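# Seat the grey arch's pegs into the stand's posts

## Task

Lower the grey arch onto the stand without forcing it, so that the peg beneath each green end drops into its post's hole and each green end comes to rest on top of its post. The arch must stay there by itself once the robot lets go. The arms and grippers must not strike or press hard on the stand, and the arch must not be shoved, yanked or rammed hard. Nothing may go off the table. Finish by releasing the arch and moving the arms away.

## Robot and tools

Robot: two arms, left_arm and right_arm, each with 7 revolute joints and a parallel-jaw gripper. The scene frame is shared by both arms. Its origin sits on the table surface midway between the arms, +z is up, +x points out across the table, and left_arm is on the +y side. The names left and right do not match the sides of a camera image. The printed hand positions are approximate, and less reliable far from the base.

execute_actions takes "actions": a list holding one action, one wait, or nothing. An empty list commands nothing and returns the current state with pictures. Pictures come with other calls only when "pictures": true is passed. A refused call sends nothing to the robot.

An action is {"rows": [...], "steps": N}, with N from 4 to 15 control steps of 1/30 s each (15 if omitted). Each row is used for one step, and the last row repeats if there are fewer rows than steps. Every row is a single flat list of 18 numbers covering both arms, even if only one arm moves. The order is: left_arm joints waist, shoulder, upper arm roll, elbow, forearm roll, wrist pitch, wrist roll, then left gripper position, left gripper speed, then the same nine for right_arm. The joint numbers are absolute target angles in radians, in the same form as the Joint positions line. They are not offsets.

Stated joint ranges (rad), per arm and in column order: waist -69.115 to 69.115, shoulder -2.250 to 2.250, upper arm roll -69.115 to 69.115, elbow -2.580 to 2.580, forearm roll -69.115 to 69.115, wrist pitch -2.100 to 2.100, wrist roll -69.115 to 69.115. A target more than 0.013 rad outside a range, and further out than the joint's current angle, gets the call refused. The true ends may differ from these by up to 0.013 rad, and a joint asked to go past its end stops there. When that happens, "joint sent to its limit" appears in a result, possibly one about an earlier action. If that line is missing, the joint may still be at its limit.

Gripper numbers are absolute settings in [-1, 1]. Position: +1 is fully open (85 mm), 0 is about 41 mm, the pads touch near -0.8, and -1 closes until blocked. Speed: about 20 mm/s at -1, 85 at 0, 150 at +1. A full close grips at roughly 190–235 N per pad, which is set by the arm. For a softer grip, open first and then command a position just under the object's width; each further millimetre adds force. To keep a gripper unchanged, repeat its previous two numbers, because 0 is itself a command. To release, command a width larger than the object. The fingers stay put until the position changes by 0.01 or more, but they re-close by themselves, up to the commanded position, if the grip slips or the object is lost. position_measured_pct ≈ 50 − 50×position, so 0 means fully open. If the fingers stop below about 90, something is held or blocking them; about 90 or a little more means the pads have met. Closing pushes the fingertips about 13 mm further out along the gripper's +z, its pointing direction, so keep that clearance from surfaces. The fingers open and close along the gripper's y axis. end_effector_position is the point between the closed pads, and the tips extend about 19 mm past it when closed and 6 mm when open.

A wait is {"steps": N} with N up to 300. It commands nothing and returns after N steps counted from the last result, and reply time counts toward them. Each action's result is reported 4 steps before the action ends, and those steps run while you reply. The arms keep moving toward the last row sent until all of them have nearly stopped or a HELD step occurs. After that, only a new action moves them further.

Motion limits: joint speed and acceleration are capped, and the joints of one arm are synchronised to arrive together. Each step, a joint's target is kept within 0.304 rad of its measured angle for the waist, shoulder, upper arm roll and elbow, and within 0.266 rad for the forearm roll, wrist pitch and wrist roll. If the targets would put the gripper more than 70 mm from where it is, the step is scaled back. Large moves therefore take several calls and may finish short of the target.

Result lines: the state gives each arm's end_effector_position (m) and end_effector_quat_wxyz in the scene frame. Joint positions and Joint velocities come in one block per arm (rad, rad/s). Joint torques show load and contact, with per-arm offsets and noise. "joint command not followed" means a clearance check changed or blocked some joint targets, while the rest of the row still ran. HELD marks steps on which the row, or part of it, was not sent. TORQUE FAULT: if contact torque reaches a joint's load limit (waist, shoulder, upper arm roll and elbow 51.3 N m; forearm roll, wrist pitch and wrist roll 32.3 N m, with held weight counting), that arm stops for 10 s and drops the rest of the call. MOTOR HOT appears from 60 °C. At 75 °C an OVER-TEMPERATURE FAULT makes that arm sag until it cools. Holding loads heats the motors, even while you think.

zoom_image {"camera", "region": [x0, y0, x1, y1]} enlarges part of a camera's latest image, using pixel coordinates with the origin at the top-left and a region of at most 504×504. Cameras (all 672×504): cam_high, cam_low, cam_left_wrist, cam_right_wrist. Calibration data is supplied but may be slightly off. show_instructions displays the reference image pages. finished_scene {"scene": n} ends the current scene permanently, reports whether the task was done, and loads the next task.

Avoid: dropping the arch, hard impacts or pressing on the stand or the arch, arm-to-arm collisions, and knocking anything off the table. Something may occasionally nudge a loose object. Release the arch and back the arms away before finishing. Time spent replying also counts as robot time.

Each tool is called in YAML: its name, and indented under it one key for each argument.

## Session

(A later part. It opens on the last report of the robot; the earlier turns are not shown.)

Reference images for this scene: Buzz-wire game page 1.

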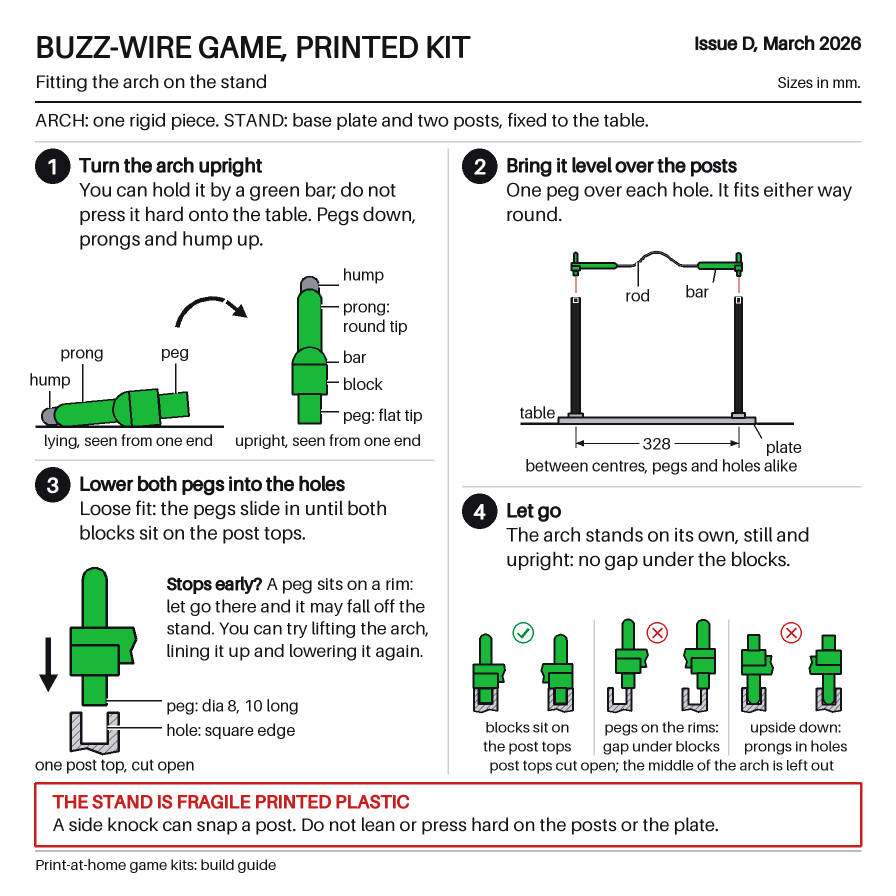

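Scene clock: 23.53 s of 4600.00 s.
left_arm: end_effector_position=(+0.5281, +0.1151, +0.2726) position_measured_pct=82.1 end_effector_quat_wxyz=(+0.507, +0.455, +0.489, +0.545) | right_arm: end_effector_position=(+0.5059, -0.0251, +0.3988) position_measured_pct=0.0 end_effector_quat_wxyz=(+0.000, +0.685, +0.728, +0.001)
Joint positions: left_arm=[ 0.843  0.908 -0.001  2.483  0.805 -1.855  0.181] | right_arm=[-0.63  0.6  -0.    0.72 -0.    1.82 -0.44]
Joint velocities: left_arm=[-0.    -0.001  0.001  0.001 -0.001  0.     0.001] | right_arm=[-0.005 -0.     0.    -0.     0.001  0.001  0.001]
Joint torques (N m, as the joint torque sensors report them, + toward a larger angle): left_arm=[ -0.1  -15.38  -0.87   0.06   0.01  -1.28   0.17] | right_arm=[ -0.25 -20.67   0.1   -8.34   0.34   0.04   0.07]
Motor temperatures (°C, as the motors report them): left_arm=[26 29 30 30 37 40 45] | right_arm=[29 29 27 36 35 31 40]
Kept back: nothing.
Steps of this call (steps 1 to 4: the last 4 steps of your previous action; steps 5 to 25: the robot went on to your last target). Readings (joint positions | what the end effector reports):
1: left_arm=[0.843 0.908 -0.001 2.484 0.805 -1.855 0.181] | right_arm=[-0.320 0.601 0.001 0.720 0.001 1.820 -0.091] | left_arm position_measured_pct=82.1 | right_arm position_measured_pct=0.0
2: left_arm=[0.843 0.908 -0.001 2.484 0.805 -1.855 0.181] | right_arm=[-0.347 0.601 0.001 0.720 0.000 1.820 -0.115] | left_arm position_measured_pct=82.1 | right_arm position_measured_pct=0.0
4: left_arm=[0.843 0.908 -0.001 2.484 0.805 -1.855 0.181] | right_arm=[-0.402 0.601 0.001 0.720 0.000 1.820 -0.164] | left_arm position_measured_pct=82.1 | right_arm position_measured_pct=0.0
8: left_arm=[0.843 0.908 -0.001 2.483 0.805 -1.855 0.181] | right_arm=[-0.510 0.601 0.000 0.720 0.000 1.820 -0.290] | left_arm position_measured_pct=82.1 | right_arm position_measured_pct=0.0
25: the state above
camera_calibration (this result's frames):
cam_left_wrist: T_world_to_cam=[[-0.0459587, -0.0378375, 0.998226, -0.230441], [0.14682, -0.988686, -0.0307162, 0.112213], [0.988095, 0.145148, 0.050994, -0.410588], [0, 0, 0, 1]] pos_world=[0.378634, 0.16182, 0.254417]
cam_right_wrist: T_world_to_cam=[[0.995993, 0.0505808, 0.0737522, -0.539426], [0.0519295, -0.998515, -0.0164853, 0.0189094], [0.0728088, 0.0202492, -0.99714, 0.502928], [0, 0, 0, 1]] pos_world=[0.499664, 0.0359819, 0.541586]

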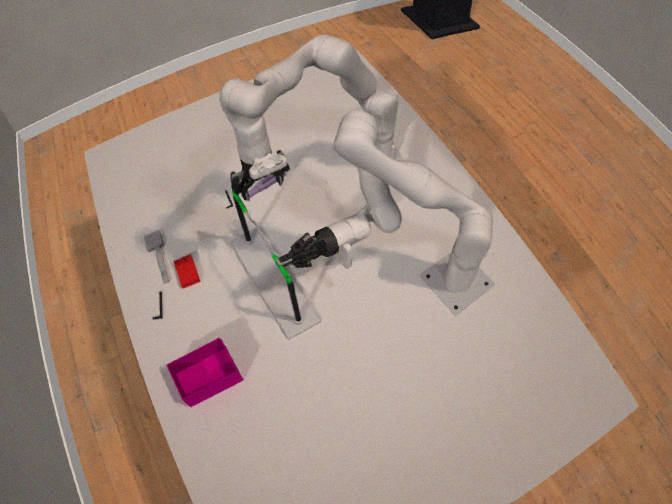

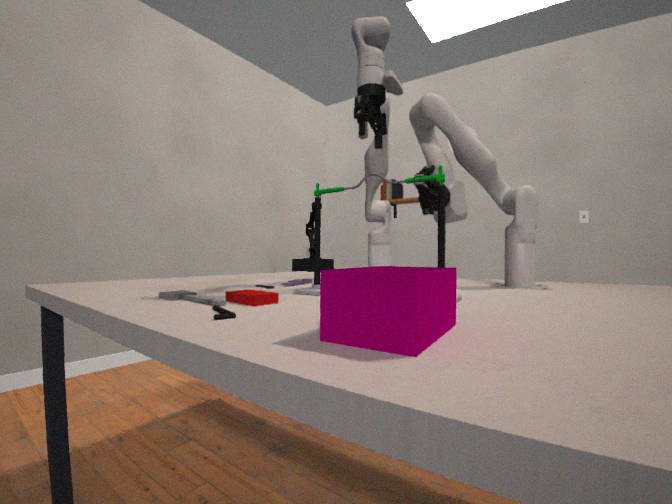

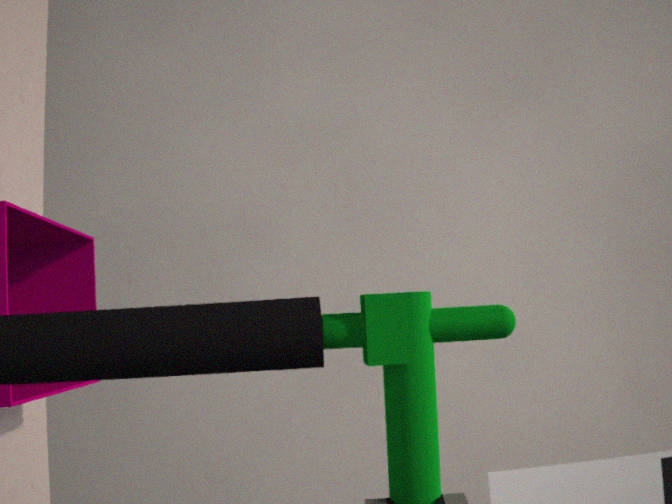

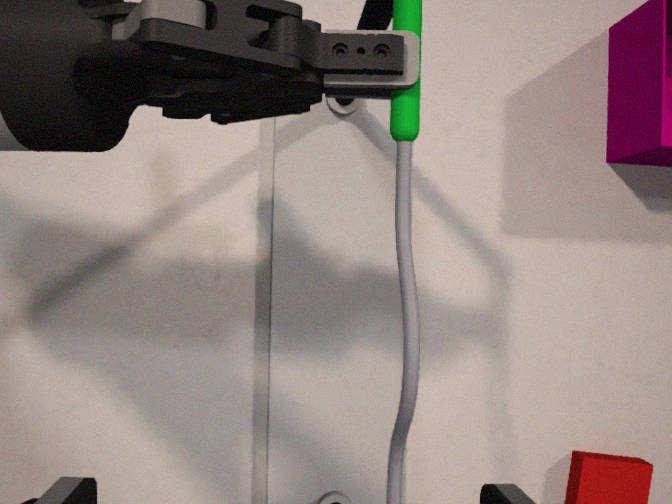

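execute_actions:
  actions:
    - {"rows":[[0.8435,0.9096,0,2.4835,0.8055,-1.8534,0.1817,-0.75,-0.7,-0.72,0.72,0,0.55,0,1.87,-0.53,1,0],[0.8443,0.9096,0,2.4835,0.8069,-1.8531,0.1819,-0.75,-0.7,-0.72,0.72,0,0.55,0,1.87,-0.53,1,0],[0.8452,0.9096,0,2.4835,0.8082,-1.8529,0.1821,-0.75,-0.7,-0.72,0.72,0,0.55,0,1.87,-0.53,1,0],[0.846,0.9096,0,2.4835,0.8096,-1.8526,0.1824,-0.75,-0.7,-0.72,0.72,0,0.55,0,1.87,-0.53,1,0],[0.8469,0.9096,0,2.4835,0.811,-1.8524,0.1826,-0.75,-0.7,-0.72,0.72,0,0.55,0,1.87,-0.53,1,0],[0.8478,0.9096,0,2.4835,0.8124,-1.8522,0.1828,-0.75,-0.7,-0.72,0.72,0,0.55,0,1.87,-0.53,1,0],[0.8486,0.9096,0,2.4835,0.8138,-1.8519,0.1831,-0.75,-0.7,-0.72,0.72,0,0.55,0,1.87,-0.53,1,0],[0.8495,0.9096,0,2.4835,0.8151,-1.8517,0.1833,-0.75,-0.7,-0.72,0.72,0,0.55,0,1.87,-0.53,1,0],[0.8503,0.9096,0,2.4836,0.8165,-1.8514,0.1835,-0.75,-0.7,-0.72,0.72,0,0.55,0,1.87,-0.53,1,0]],"steps":15}

execute_actions:
  actions:
    - {"steps":15}
  pictures: true

Scene clock: 24.10 s of 4600.00 s.
left_arm: end_effector_position=(+0.5267, +0.1151, +0.2716) position_measured_pct=82.1 end_effector_quat_wxyz=(+0.505, +0.454, +0.491, +0.545) | right_arm: end_effector_position=(+0.5114, +0.0361, +0.3842) position_measured_pct=0.0 end_effector_quat_wxyz=(-0.001, +0.685, +0.728, +0.001)
Joint positions: left_arm=[ 0.85   0.909 -0.     2.484  0.816 -1.852  0.183] | right_arm=[-0.717  0.715 -0.001  0.555 -0.001  1.869 -0.529]
Joint velocities: left_arm=[0.005 0.009 0.008 0.002 0.006 0.013 0.004] | right_arm=[-0.034  0.036 -0.001 -0.09  -0.     0.031 -0.054]
Joint torques (N m, as the joint torque sensors report them, + toward a larger angle): left_arm=[  0.05 -17.15  -1.24   0.06   0.53  -2.45  -0.25] | right_arm=[  2.85 -25.07   1.07  -8.87   0.67   0.51  -0.1 ]
Motor temperatures (°C, as the motors report them): left_arm=[26 29 30 30 37 40 45] | right_arm=[29 29 27 36 35 31 40]
Steps of this call (steps 1 to 6: the robot went on to your last target; steps 7 to 17: the first 11 steps of this action). Readings (joint positions | what the end effector reports):
7: left_arm=[0.843 0.908 -0.001 2.483 0.805 -1.855 0.181] | right_arm=[-0.631 0.601 0.000 0.719 0.000 1.820 -0.440] | left_arm position_measured_pct=82.1 | right_arm position_measured_pct=0.0
8: left_arm=[0.844 0.908 -0.001 2.483 0.806 -1.855 0.181] | right_arm=[-0.634 0.606 0.001 0.713 0.001 1.822 -0.443] | left_arm position_measured_pct=82.1 | right_arm position_measured_pct=0.0
10: left_arm=[0.845 0.908 -0.001 2.483 0.808 -1.855 0.182] | right_arm=[-0.650 0.627 0.002 0.685 0.001 1.830 -0.457] | left_arm position_measured_pct=82.1 | right_arm position_measured_pct=0.0
14: left_arm=[0.848 0.908 -0.001 2.483 0.813 -1.853 0.183] | right_arm=[-0.701 0.695 -0.000 0.588 -0.001 1.858 -0.510] | left_arm position_measured_pct=82.1 | right_arm position_measured_pct=0.0
17: the state above

Scene clock: 24.60 s of 4600.00 s.
left_arm: end_effector_position=(+0.5266, +0.1150, +0.2712) position_measured_pct=82.1 end_effector_quat_wxyz=(+0.505, +0.455, +0.491, +0.545) | right_arm: end_effector_position=(+0.5119, +0.0377, +0.3830) position_measured_pct=0.0 end_effector_quat_wxyz=(+0.000, +0.685, +0.729, +0.001)
Joint positions: left_arm=[ 0.85   0.91  -0.     2.484  0.817 -1.851  0.184] | right_arm=[-0.72  0.72 -0.    0.55 -0.    1.87 -0.53]
Joint velocities: left_arm=[ 0.     0.     0.001  0.     0.001  0.    -0.   ] | right_arm=[ 0.001  0.001  0.    -0.    -0.001  0.002 -0.   ]
Joint torques (N m, as the joint torque sensors report them, + toward a larger angle): left_arm=[  0.25 -16.67  -1.35   0.01   0.36  -2.27   0.04] | right_arm=[ -0.03 -22.54   0.25  -8.36   0.32  -0.16   0.03]
Motor temperatures (°C, as the motors report them): left_arm=[26 29 30 30 37 40 45] | right_arm=[29 29 27 36 35 31 40]
Kept back: nothing.
Steps of this call (steps 1 to 4: the last 4 steps of your previous action; steps 5 to 15: the robot went on to your last target). Readings (joint positions | what the end effector reports):
1: left_arm=[0.850 0.909 -0.000 2.484 0.816 -1.851 0.183] | right_arm=[-0.717 0.716 -0.001 0.553 -0.001 1.869 -0.530] | left_arm position_measured_pct=82.1 | right_arm position_measured_pct=0.0
2: left_arm=[0.850 0.909 0.000 2.484 0.816 -1.851 0.183] | right_arm=[-0.718 0.716 -0.001 0.552 -0.000 1.870 -0.530] | left_arm position_measured_pct=82.1 | right_arm position_measured_pct=0.0
4: left_arm=[0.850 0.909 -0.000 2.484 0.817 -1.851 0.183] | right_arm=[-0.719 0.718 -0.000 0.551 0.000 1.870 -0.530] | left_arm position_measured_pct=82.1 | right_arm position_measured_pct=0.0
8: left_arm=[0.850 0.910 -0.000 2.484 0.817 -1.851 0.184] | right_arm=[-0.720 0.719 -0.000 0.550 -0.000 1.870 -0.530] | left_arm position_measured_pct=82.1 | right_arm position_measured_pct=0.0
15: the state above
All arms were judged still, so your last target was given up. Only a new action makes them travel on or press farther. Fingers that are still opening or closing keep moving.
camera_calibration (this result's frames):
cam_left_wrist: T_world_to_cam=[[-0.0423849, -0.0381719, 0.998372, -0.230958], [0.150769, -0.988071, -0.0313773, 0.110331], [0.98766, 0.149193, 0.0476344, -0.408326], [0, 0, 0, 1]] pos_world=[0.376864, 0.161118, 0.253494]
cam_right_wrist: T_world_to_cam=[[0.995978, 0.0508791, 0.0737484, -0.547412], [0.0522375, -0.998497, -0.0166089, 0.0809898], [0.0727925, 0.0203946, -0.997139, 0.485486], [0, 0, 0, 1]] pos_world=[0.50564, 0.0988186, 0.525813]

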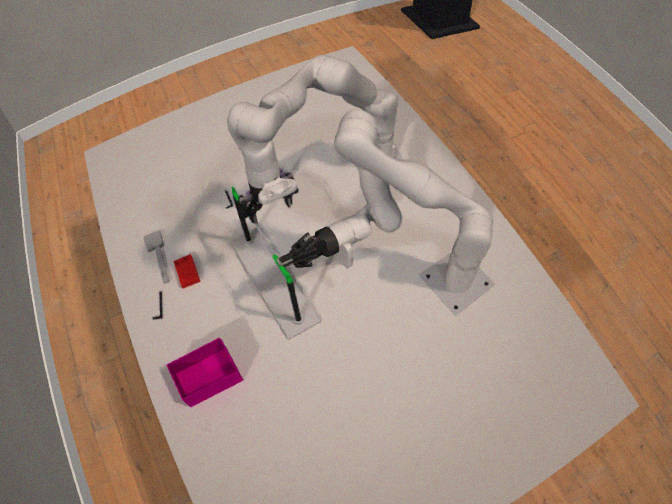

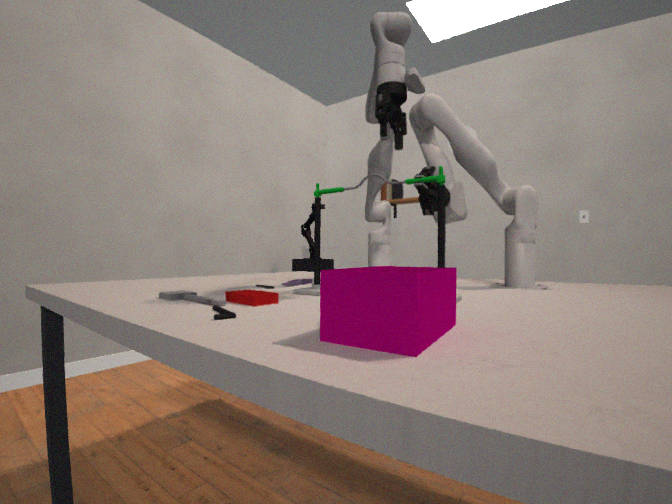

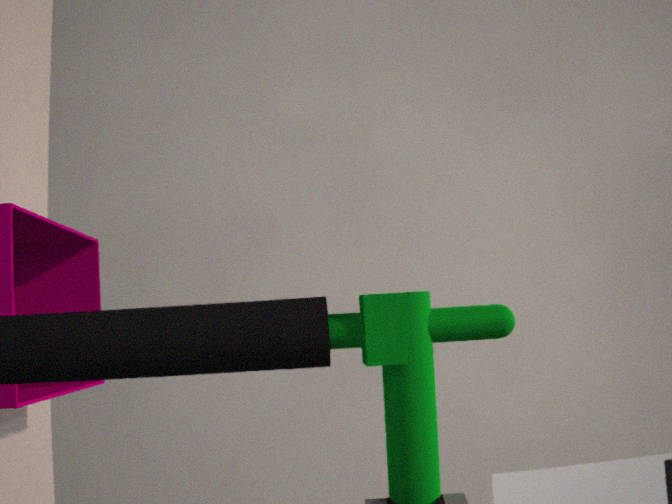

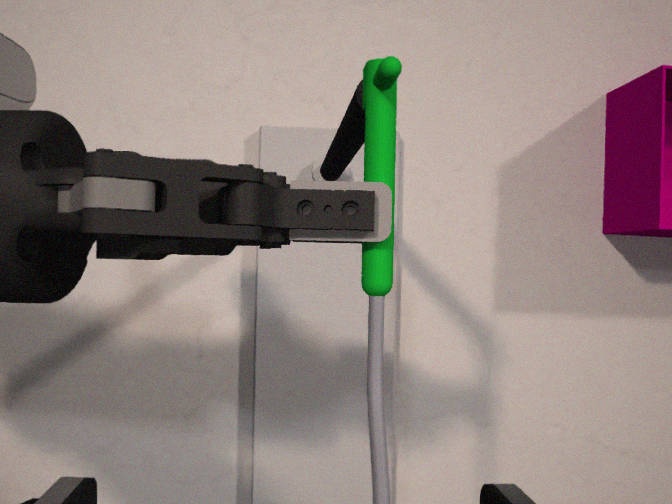

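execute_actions:
  actions:
    - {"rows":[[0.8505,0.9135,0,2.483,0.8175,-1.8537,0.186,-0.75,-0.7,-0.3,0.4,0,0.9,0,1.84,0,1,0],[0.8507,0.9174,0,2.4824,0.8185,-1.856,0.1886,-0.75,-0.7,-0.3,0.4,0,0.9,0,1.84,0,1,0],[0.8507,0.9213,0,2.4818,0.8192,-1.8583,0.1912,-0.75,-0.7,-0.3,0.4,0,0.9,0,1.84,0,1,0],[0.8507,0.9252,0,2.4812,0.8198,-1.8606,0.1937,-0.75,-0.7,-0.3,0.4,0,0.9,0,1.84,0,1,0],[0.8507,0.9252,0,2.4812,0.8198,-1.8606,0.1937,-0.75,-0.7,-0.3,0.4,0,0.9,0,1.84,0,1,0],[0.8507,0.9252,0,2.4812,0.8198,-1.8606,0.1937,-0.75,-0.7,-0.3,0.4,0,0.9,0,1.84,0,1,0],[0.8507,0.9252,0,2.4812,0.8198,-1.8606,0.1937,-0.3,-1,-0.3,0.4,0,0.9,0,1.84,0,1,0]],"steps":15}

execute_actions:
  actions:
    - {"steps":18}
  pictures: true

zoom_image:
  camera: "cam_low"
  region: [300,155,460,225]

Scene clock: 25.20 s of 4600.00 s.
left_arm: end_effector_position=(+0.5266, +0.1151, +0.2674) position_measured_pct=80.2 end_effector_quat_wxyz=(+0.505, +0.454, +0.491, +0.545) | right_arm: end_effector_position=(+0.5118, -0.0911, +0.4226) position_measured_pct=0.0 end_effector_quat_wxyz=(+0.001, +0.695, +0.719, +0.004)
Joint positions: left_arm=[ 0.85   0.925 -0.     2.481  0.82  -1.861  0.194] | right_arm=[-0.512  0.548 -0.001  0.733 -0.     1.853 -0.351]
Joint velocities: left_arm=[-0.001  0.003 -0.001 -0.002 -0.    -0.002 -0.001] | right_arm=[ 0.762 -0.52   0.004  0.593  0.003 -0.05   0.792]
Joint torques (N m, as the joint torque sensors report them, + toward a larger angle): left_arm=[  0.57 -16.83  -0.89   0.35   0.42  -2.26  -0.02] | right_arm=[ -0.3  -19.84  -0.1   -8.36   0.07   0.18   0.04]
Motor temperatures (°C, as the motors report them): left_arm=[26 29 30 30 37 40 45] | right_arm=[29 29 27 36 35 31 40]
Steps of this call (steps 1 to 7: nothing new was sent; steps 8 to 18: the first 11 steps of this action). Readings (joint positions | what the end effector reports):
8: left_arm=[0.850 0.911 -0.000 2.484 0.817 -1.852 0.184] | right_arm=[-0.719 0.719 -0.000 0.551 -0.000 1.870 -0.529] | left_arm position_measured_pct=82.1 | right_arm position_measured_pct=0.0
9: left_arm=[0.850 0.913 -0.000 2.483 0.817 -1.853 0.185] | right_arm=[-0.712 0.713 -0.001 0.558 -0.001 1.869 -0.525] | left_arm position_measured_pct=82.1 | right_arm position_measured_pct=0.0
11: left_arm=[0.850 0.920 -0.000 2.482 0.819 -1.857 0.189] | right_arm=[-0.683 0.683 -0.003 0.586 -0.002 1.866 -0.502] | left_arm position_measured_pct=82.1 | right_arm position_measured_pct=0.0
15: left_arm=[0.850 0.924 -0.000 2.481 0.820 -1.860 0.194] | right_arm=[-0.588 0.599 -0.001 0.674 -0.000 1.858 -0.421] | left_arm position_measured_pct=82.1 | right_arm position_measured_pct=0.0
18: the state above

Scene clock: 25.80 s of 4600.00 s.
left_arm: end_effector_position=(+0.5265, +0.1148, +0.2671) position_measured_pct=67.9 end_effector_quat_wxyz=(+0.505, +0.455, +0.491, +0.545) | right_arm: end_effector_position=(+0.4828, -0.2083, +0.4449) position_measured_pct=0.0 end_effector_quat_wxyz=(+0.000, +0.644, +0.765, +0.000)
Joint positions: left_arm=[ 0.851  0.925 -0.     2.481  0.82  -1.861  0.194] | right_arm=[-0.301  0.401  0.     0.9    0.     1.84  -0.   ]
Joint velocities: left_arm=[ 0.     0.    -0.     0.    -0.003  0.001 -0.003] | right_arm=[ 0.01  -0.007 -0.     0.002 -0.     0.002  0.   ]
Joint torques (N m, as the joint torque sensors report them, + toward a larger angle): left_arm=[  0.05 -16.71  -1.29   0.3    0.5   -2.18  -0.22] | right_arm=[ -0.73 -16.39   0.    -8.52   0.26   0.04   0.01]
Motor temperatures (°C, as the motors report them): left_arm=[26 29 30 30 37 40 45] | right_arm=[29 29 27 36 35 31 40]
Kept back: nothing.
Steps of this call (steps 1 to 4: the last 4 steps of your previous action; steps 5 to 18: the robot went on to your last target). Readings (joint positions | what the end effector reports):
1: left_arm=[0.850 0.925 -0.000 2.481 0.820 -1.861 0.194] | right_arm=[-0.487 0.530 -0.001 0.753 -0.000 1.852 -0.323] | left_arm position_measured_pct=79.8 | right_arm position_measured_pct=0.0
2: left_arm=[0.850 0.925 -0.000 2.481 0.820 -1.861 0.194] | right_arm=[-0.461 0.512 -0.000 0.773 -0.000 1.850 -0.291] | left_arm position_measured_pct=79.0 | right_arm position_measured_pct=0.0
4: left_arm=[0.850 0.925 -0.000 2.481 0.820 -1.861 0.194] | right_arm=[-0.411 0.478 0.000 0.812 0.000 1.847 -0.216] | left_arm position_measured_pct=77.8 | right_arm position_measured_pct=0.0
8: left_arm=[0.851 0.925 -0.000 2.481 0.820 -1.860 0.194] | right_arm=[-0.330 0.421 0.001 0.877 0.001 1.842 -0.057] | left_arm position_measured_pct=75.0 | right_arm position_measured_pct=0.0
18: the state above
camera_calibration (this result's frames):
cam_left_wrist: T_world_to_cam=[[-0.0426721, -0.0380053, 0.998366, -0.226774], [0.150477, -0.988122, -0.0311837, 0.110145], [0.987692, 0.148901, 0.0478841, -0.40804], [0, 0, 0, 1]] pos_world=[0.376767, 0.160975, 0.249377]
cam_right_wrist: T_world_to_cam=[[0.984219, 0.161027, 0.0733701, -0.481704], [0.162583, -0.98657, -0.0157161, -0.213277], [0.069854, 0.0273968, -0.997181, 0.557205], [0, 0, 0, 1]] pos_world=[0.469855, -0.148111, 0.587625]

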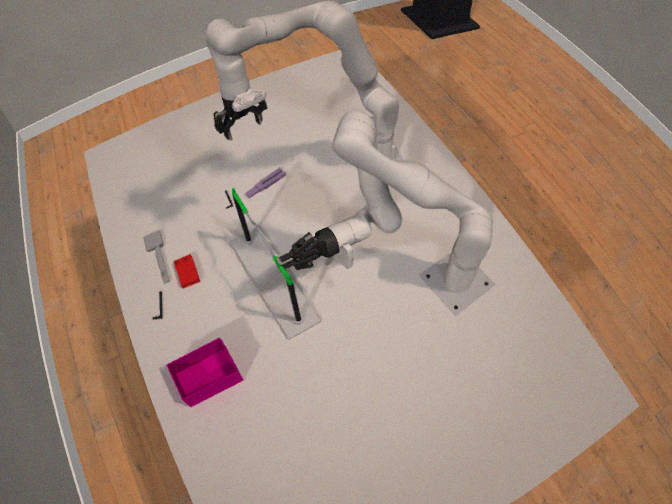

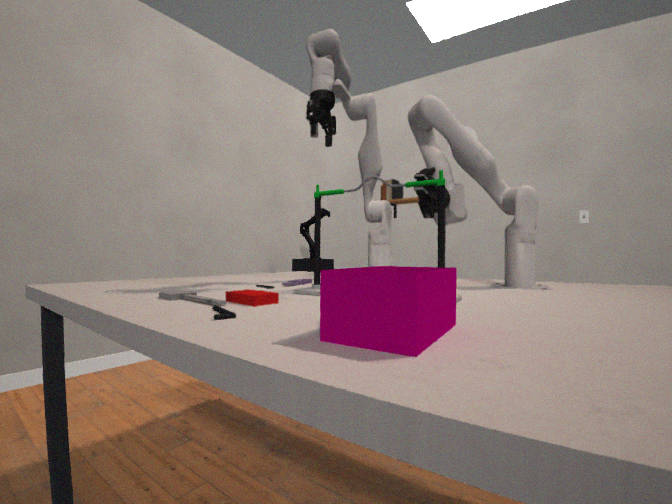

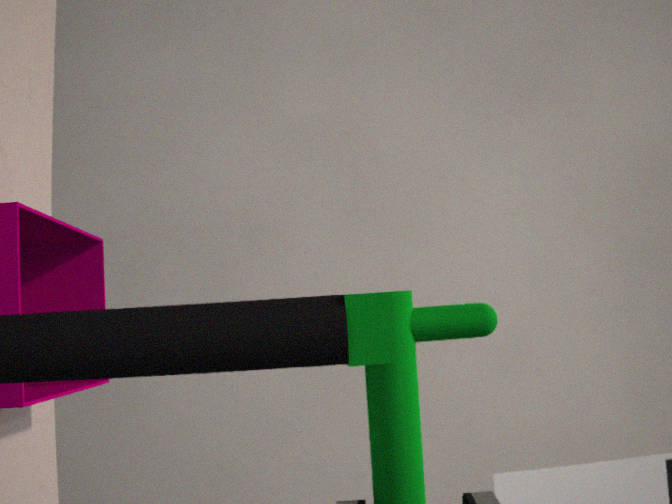

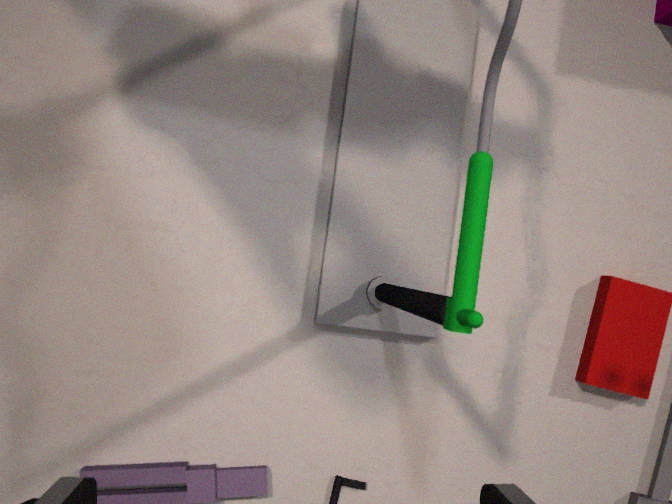

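Region (300, 155, 460, 225) of cam_low's 672x504 image, scaled by 3.150, with more detail than that image has; it fills the top 220 rows of this view, and the rest is white.

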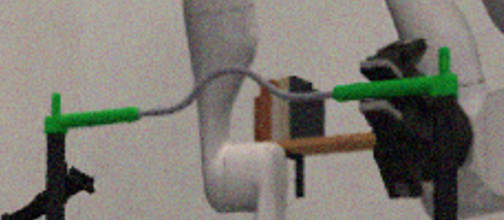

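execute_actions:
  actions:
    - {"rows":[[0.8507,0.9252,0,2.4812,0.8198,-1.8606,0.1937,1,1,-0.3,0.4,0,0.9,0,1.84,0,1,0]],"steps":11}

execute_actions:
  actions:
    - {"rows":[[1.2,0.94,0,2.55,0.8198,-1.91,0.24,1,1,-0.3,0.4,0,0.9,0,1.84,0,1,0]],"steps":15}

execute_actions:
  actions:
    - {"steps":12}
  pictures: true

Scene clock: 26.17 s of 4600.00 s.
left_arm: end_effector_position=(+0.5265, +0.1148, +0.2671) position_measured_pct=42.5 end_effector_quat_wxyz=(+0.505, +0.455, +0.491, +0.545) | right_arm: end_effector_position=(+0.4827, -0.2088, +0.4451) position_measured_pct=0.0 end_effector_quat_wxyz=(+0.001, +0.644, +0.765, +0.001)
Joint positions: left_arm=[ 0.851  0.925 -0.     2.481  0.82  -1.861  0.194] | right_arm=[-0.3   0.4   0.    0.9   0.    1.84 -0.  ]
Joint velocities: left_arm=[ 0.     0.001  0.001  0.    -0.001  0.    -0.001] | right_arm=[ 0.001 -0.     0.     0.     0.     0.003  0.001]
Joint torques (N m, as the joint torque sensors report them, + toward a larger angle): left_arm=[  0.08 -16.69  -1.32   0.24   0.44  -2.05  -0.11] | right_arm=[ -0.22 -16.55   0.17  -8.28   0.23   0.1   -0.03]
Motor temperatures (°C, as the motors report them): left_arm=[26 29 30 30 37 40 45] | right_arm=[29 29 27 36 35 31 40]
Steps of this call (steps 1 to 4: the robot went on to your last target; steps 5 to 11: the first 7 steps of this action). Readings (joint positions | what the end effector reports):
5: left_arm=[0.851 0.925 -0.000 2.481 0.820 -1.861 0.194] | right_arm=[-0.300 0.400 0.000 0.900 0.000 1.840 -0.000] | left_arm position_measured_pct=65.5 | right_arm position_measured_pct=0.0
6: left_arm=[0.851 0.925 -0.000 2.481 0.820 -1.861 0.194] | right_arm=[-0.300 0.400 0.000 0.900 0.000 1.840 -0.000] | left_arm position_measured_pct=64.3 | right_arm position_measured_pct=0.0
8: left_arm=[0.851 0.925 -0.000 2.481 0.820 -1.861 0.194] | right_arm=[-0.300 0.400 0.000 0.900 0.000 1.840 -0.000] | left_arm position_measured_pct=57.1 | right_arm position_measured_pct=0.0
11: the state above

Scene clock: 26.67 s of 4600.00 s.
left_arm: end_effector_position=(+0.4654, +0.0121, +0.2663) position_measured_pct=0.0 end_effector_quat_wxyz=(+0.565, +0.517, +0.429, +0.478) | right_arm: end_effector_position=(+0.4827, -0.2088, +0.4451) position_measured_pct=0.0 end_effector_quat_wxyz=(+0.001, +0.644, +0.765, +0.001)
Joint positions: left_arm=[ 1.091  0.936 -0.     2.528  0.82  -1.895  0.226] | right_arm=[-0.3   0.4   0.    0.9   0.    1.84 -0.  ]
Joint velocities: left_arm=[ 0.873  0.037  0.004  0.172 -0.006 -0.127  0.118] | right_arm=[ 0.    -0.    -0.     0.001  0.     0.001  0.   ]
Joint torques (N m, as the joint torque sensors report them, + toward a larger angle): left_arm=[ -0.89 -16.11  -1.23   0.75   0.86  -1.79  -0.15] | right_arm=[  0.   -16.6    0.12  -8.43   0.27   0.04   0.18]
Motor temperatures (°C, as the motors report them): left_arm=[26 29 30 30 37 40 45] | right_arm=[29 29 27 36 35 31 40]
Steps of this call (steps 1 to 4: the last 4 steps of your previous action; steps 5 to 15: the first 11 steps of this action). Readings (joint positions | what the end effector reports):
5: left_arm=[0.852 0.925 -0.000 2.481 0.820 -1.861 0.194] | right_arm=[-0.300 0.400 0.000 0.900 0.000 1.840 -0.000] | left_arm position_measured_pct=16.3 | right_arm position_measured_pct=0.0
6: left_arm=[0.860 0.926 -0.001 2.483 0.821 -1.861 0.195] | right_arm=[-0.300 0.400 0.000 0.900 0.000 1.840 -0.000] | left_arm position_measured_pct=11.1 | right_arm position_measured_pct=0.0
8: left_arm=[0.890 0.927 -0.001 2.489 0.821 -1.866 0.199] | right_arm=[-0.300 0.400 0.000 0.900 0.000 1.840 0.000] | left_arm position_measured_pct=3.2 | right_arm position_measured_pct=0.0
12: left_arm=[1.002 0.932 -0.001 2.511 0.820 -1.882 0.214] | right_arm=[-0.300 0.400 0.000 0.900 0.000 1.840 -0.000] | left_arm position_measured_pct=0.4 | right_arm position_measured_pct=0.0
15: the state above

Scene clock: 27.07 s of 4600.00 s.
left_arm: end_effector_position=(+0.4313, -0.0276, +0.2664) position_measured_pct=0.0 end_effector_quat_wxyz=(+0.589, +0.542, +0.399, +0.446) | right_arm: end_effector_position=(+0.4827, -0.2088, +0.4451) position_measured_pct=0.0 end_effector_quat_wxyz=(+0.001, +0.644, +0.765, +0.001)
Joint positions: left_arm=[ 1.198  0.94   0.     2.55   0.82  -1.91   0.24 ] | right_arm=[-0.3   0.4   0.    0.9   0.    1.84 -0.  ]
Joint velocities: left_arm=[ 0.019  0.001 -0.002  0.     0.    -0.     0.001] | right_arm=[-0.001 -0.     0.    -0.    -0.001 -0.001  0.001]
Joint torques (N m, as the joint torque sensors report them, + toward a larger angle): left_arm=[ -0.43 -15.68  -1.3    0.67   0.54  -2.08  -0.11] | right_arm=[  0.   -16.71   0.1   -8.16   0.05  -0.03   0.17]
Motor temperatures (°C, as the motors report them): left_arm=[26 29 30 30 37 40 45] | right_arm=[29 29 27 36 35 31 40]
Kept back: nothing.
Steps of this call (steps 1 to 4: the last 4 steps of your previous action; steps 5 to 12: the robot went on to your last target). Readings (joint positions | what the end effector reports):
1: left_arm=[1.119 0.937 -0.000 2.534 0.820 -1.899 0.229] | right_arm=[-0.300 0.400 -0.000 0.900 0.000 1.840 -0.000] | left_arm position_measured_pct=0.0 | right_arm position_measured_pct=0.0
2: left_arm=[1.143 0.938 0.000 2.539 0.819 -1.902 0.233] | right_arm=[-0.300 0.400 0.000 0.900 0.000 1.840 -0.000] | left_arm position_measured_pct=0.0 | right_arm position_measured_pct=0.0
4: left_arm=[1.177 0.939 0.001 2.546 0.819 -1.908 0.238] | right_arm=[-0.300 0.400 0.000 0.900 0.000 1.840 -0.000] | left_arm position_measured_pct=0.0 | right_arm position_measured_pct=0.0
8: left_arm=[1.193 0.940 0.000 2.550 0.820 -1.910 0.240] | right_arm=[-0.300 0.400 -0.000 0.900 0.000 1.840 0.000] | left_arm position_measured_pct=0.0 | right_arm position_measured_pct=0.0
12: the state above
camera_calibration (this result's frames):
cam_left_wrist: T_world_to_cam=[[-0.0460086, -0.0364094, 0.998277, -0.234055], [-0.210223, -0.976603, -0.0453076, 0.143377], [0.97657, -0.211945, 0.037278, -0.29515], [0, 0, 0, 1]] pos_world=[0.307607, 0.0689455, 0.251151]
cam_right_wrist: T_world_to_cam=[[0.984344, 0.16, 0.0739408, -0.482105], [0.161574, -0.986734, -0.015782, -0.213271], [0.0704348, 0.0274818, -0.997138, 0.557218], [0, 0, 0, 1]] pos_world=[0.469768, -0.148619, 0.587904]

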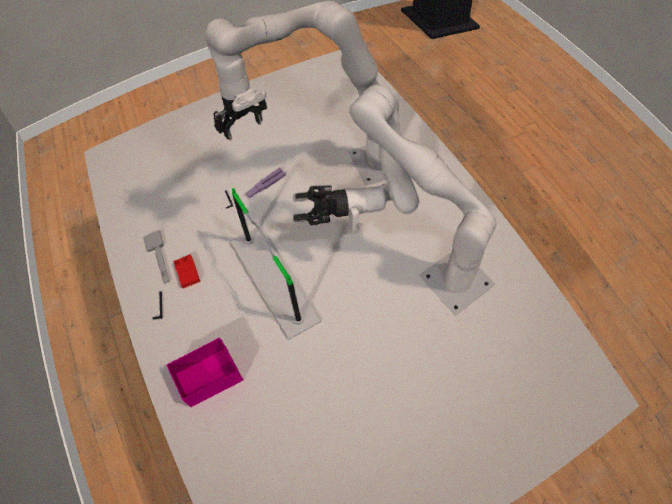

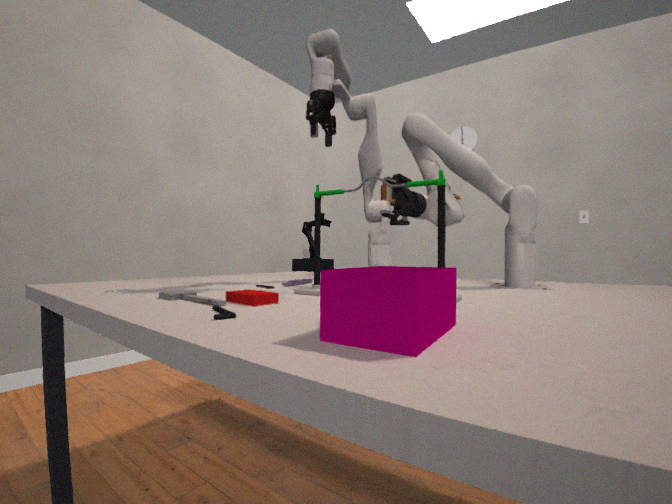

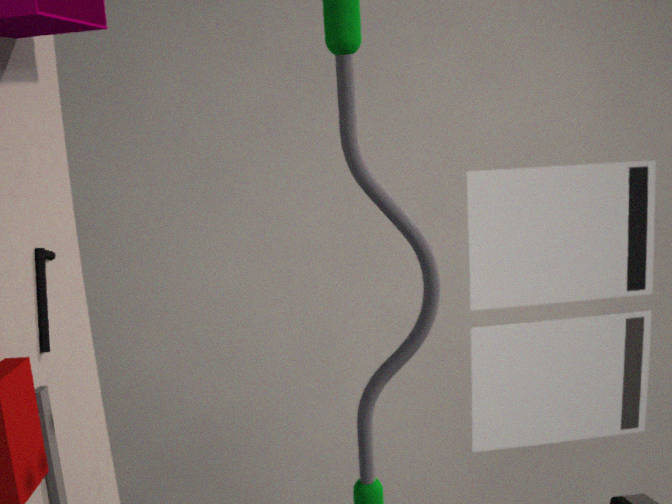

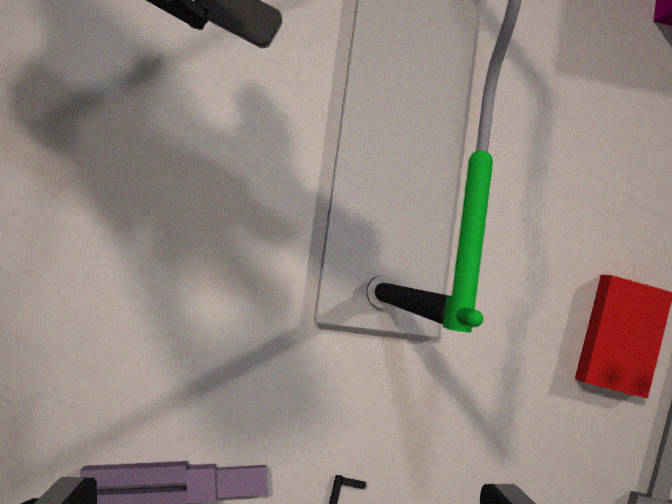

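finished_scene:
  scene: 2

The scene is finished: the task was done.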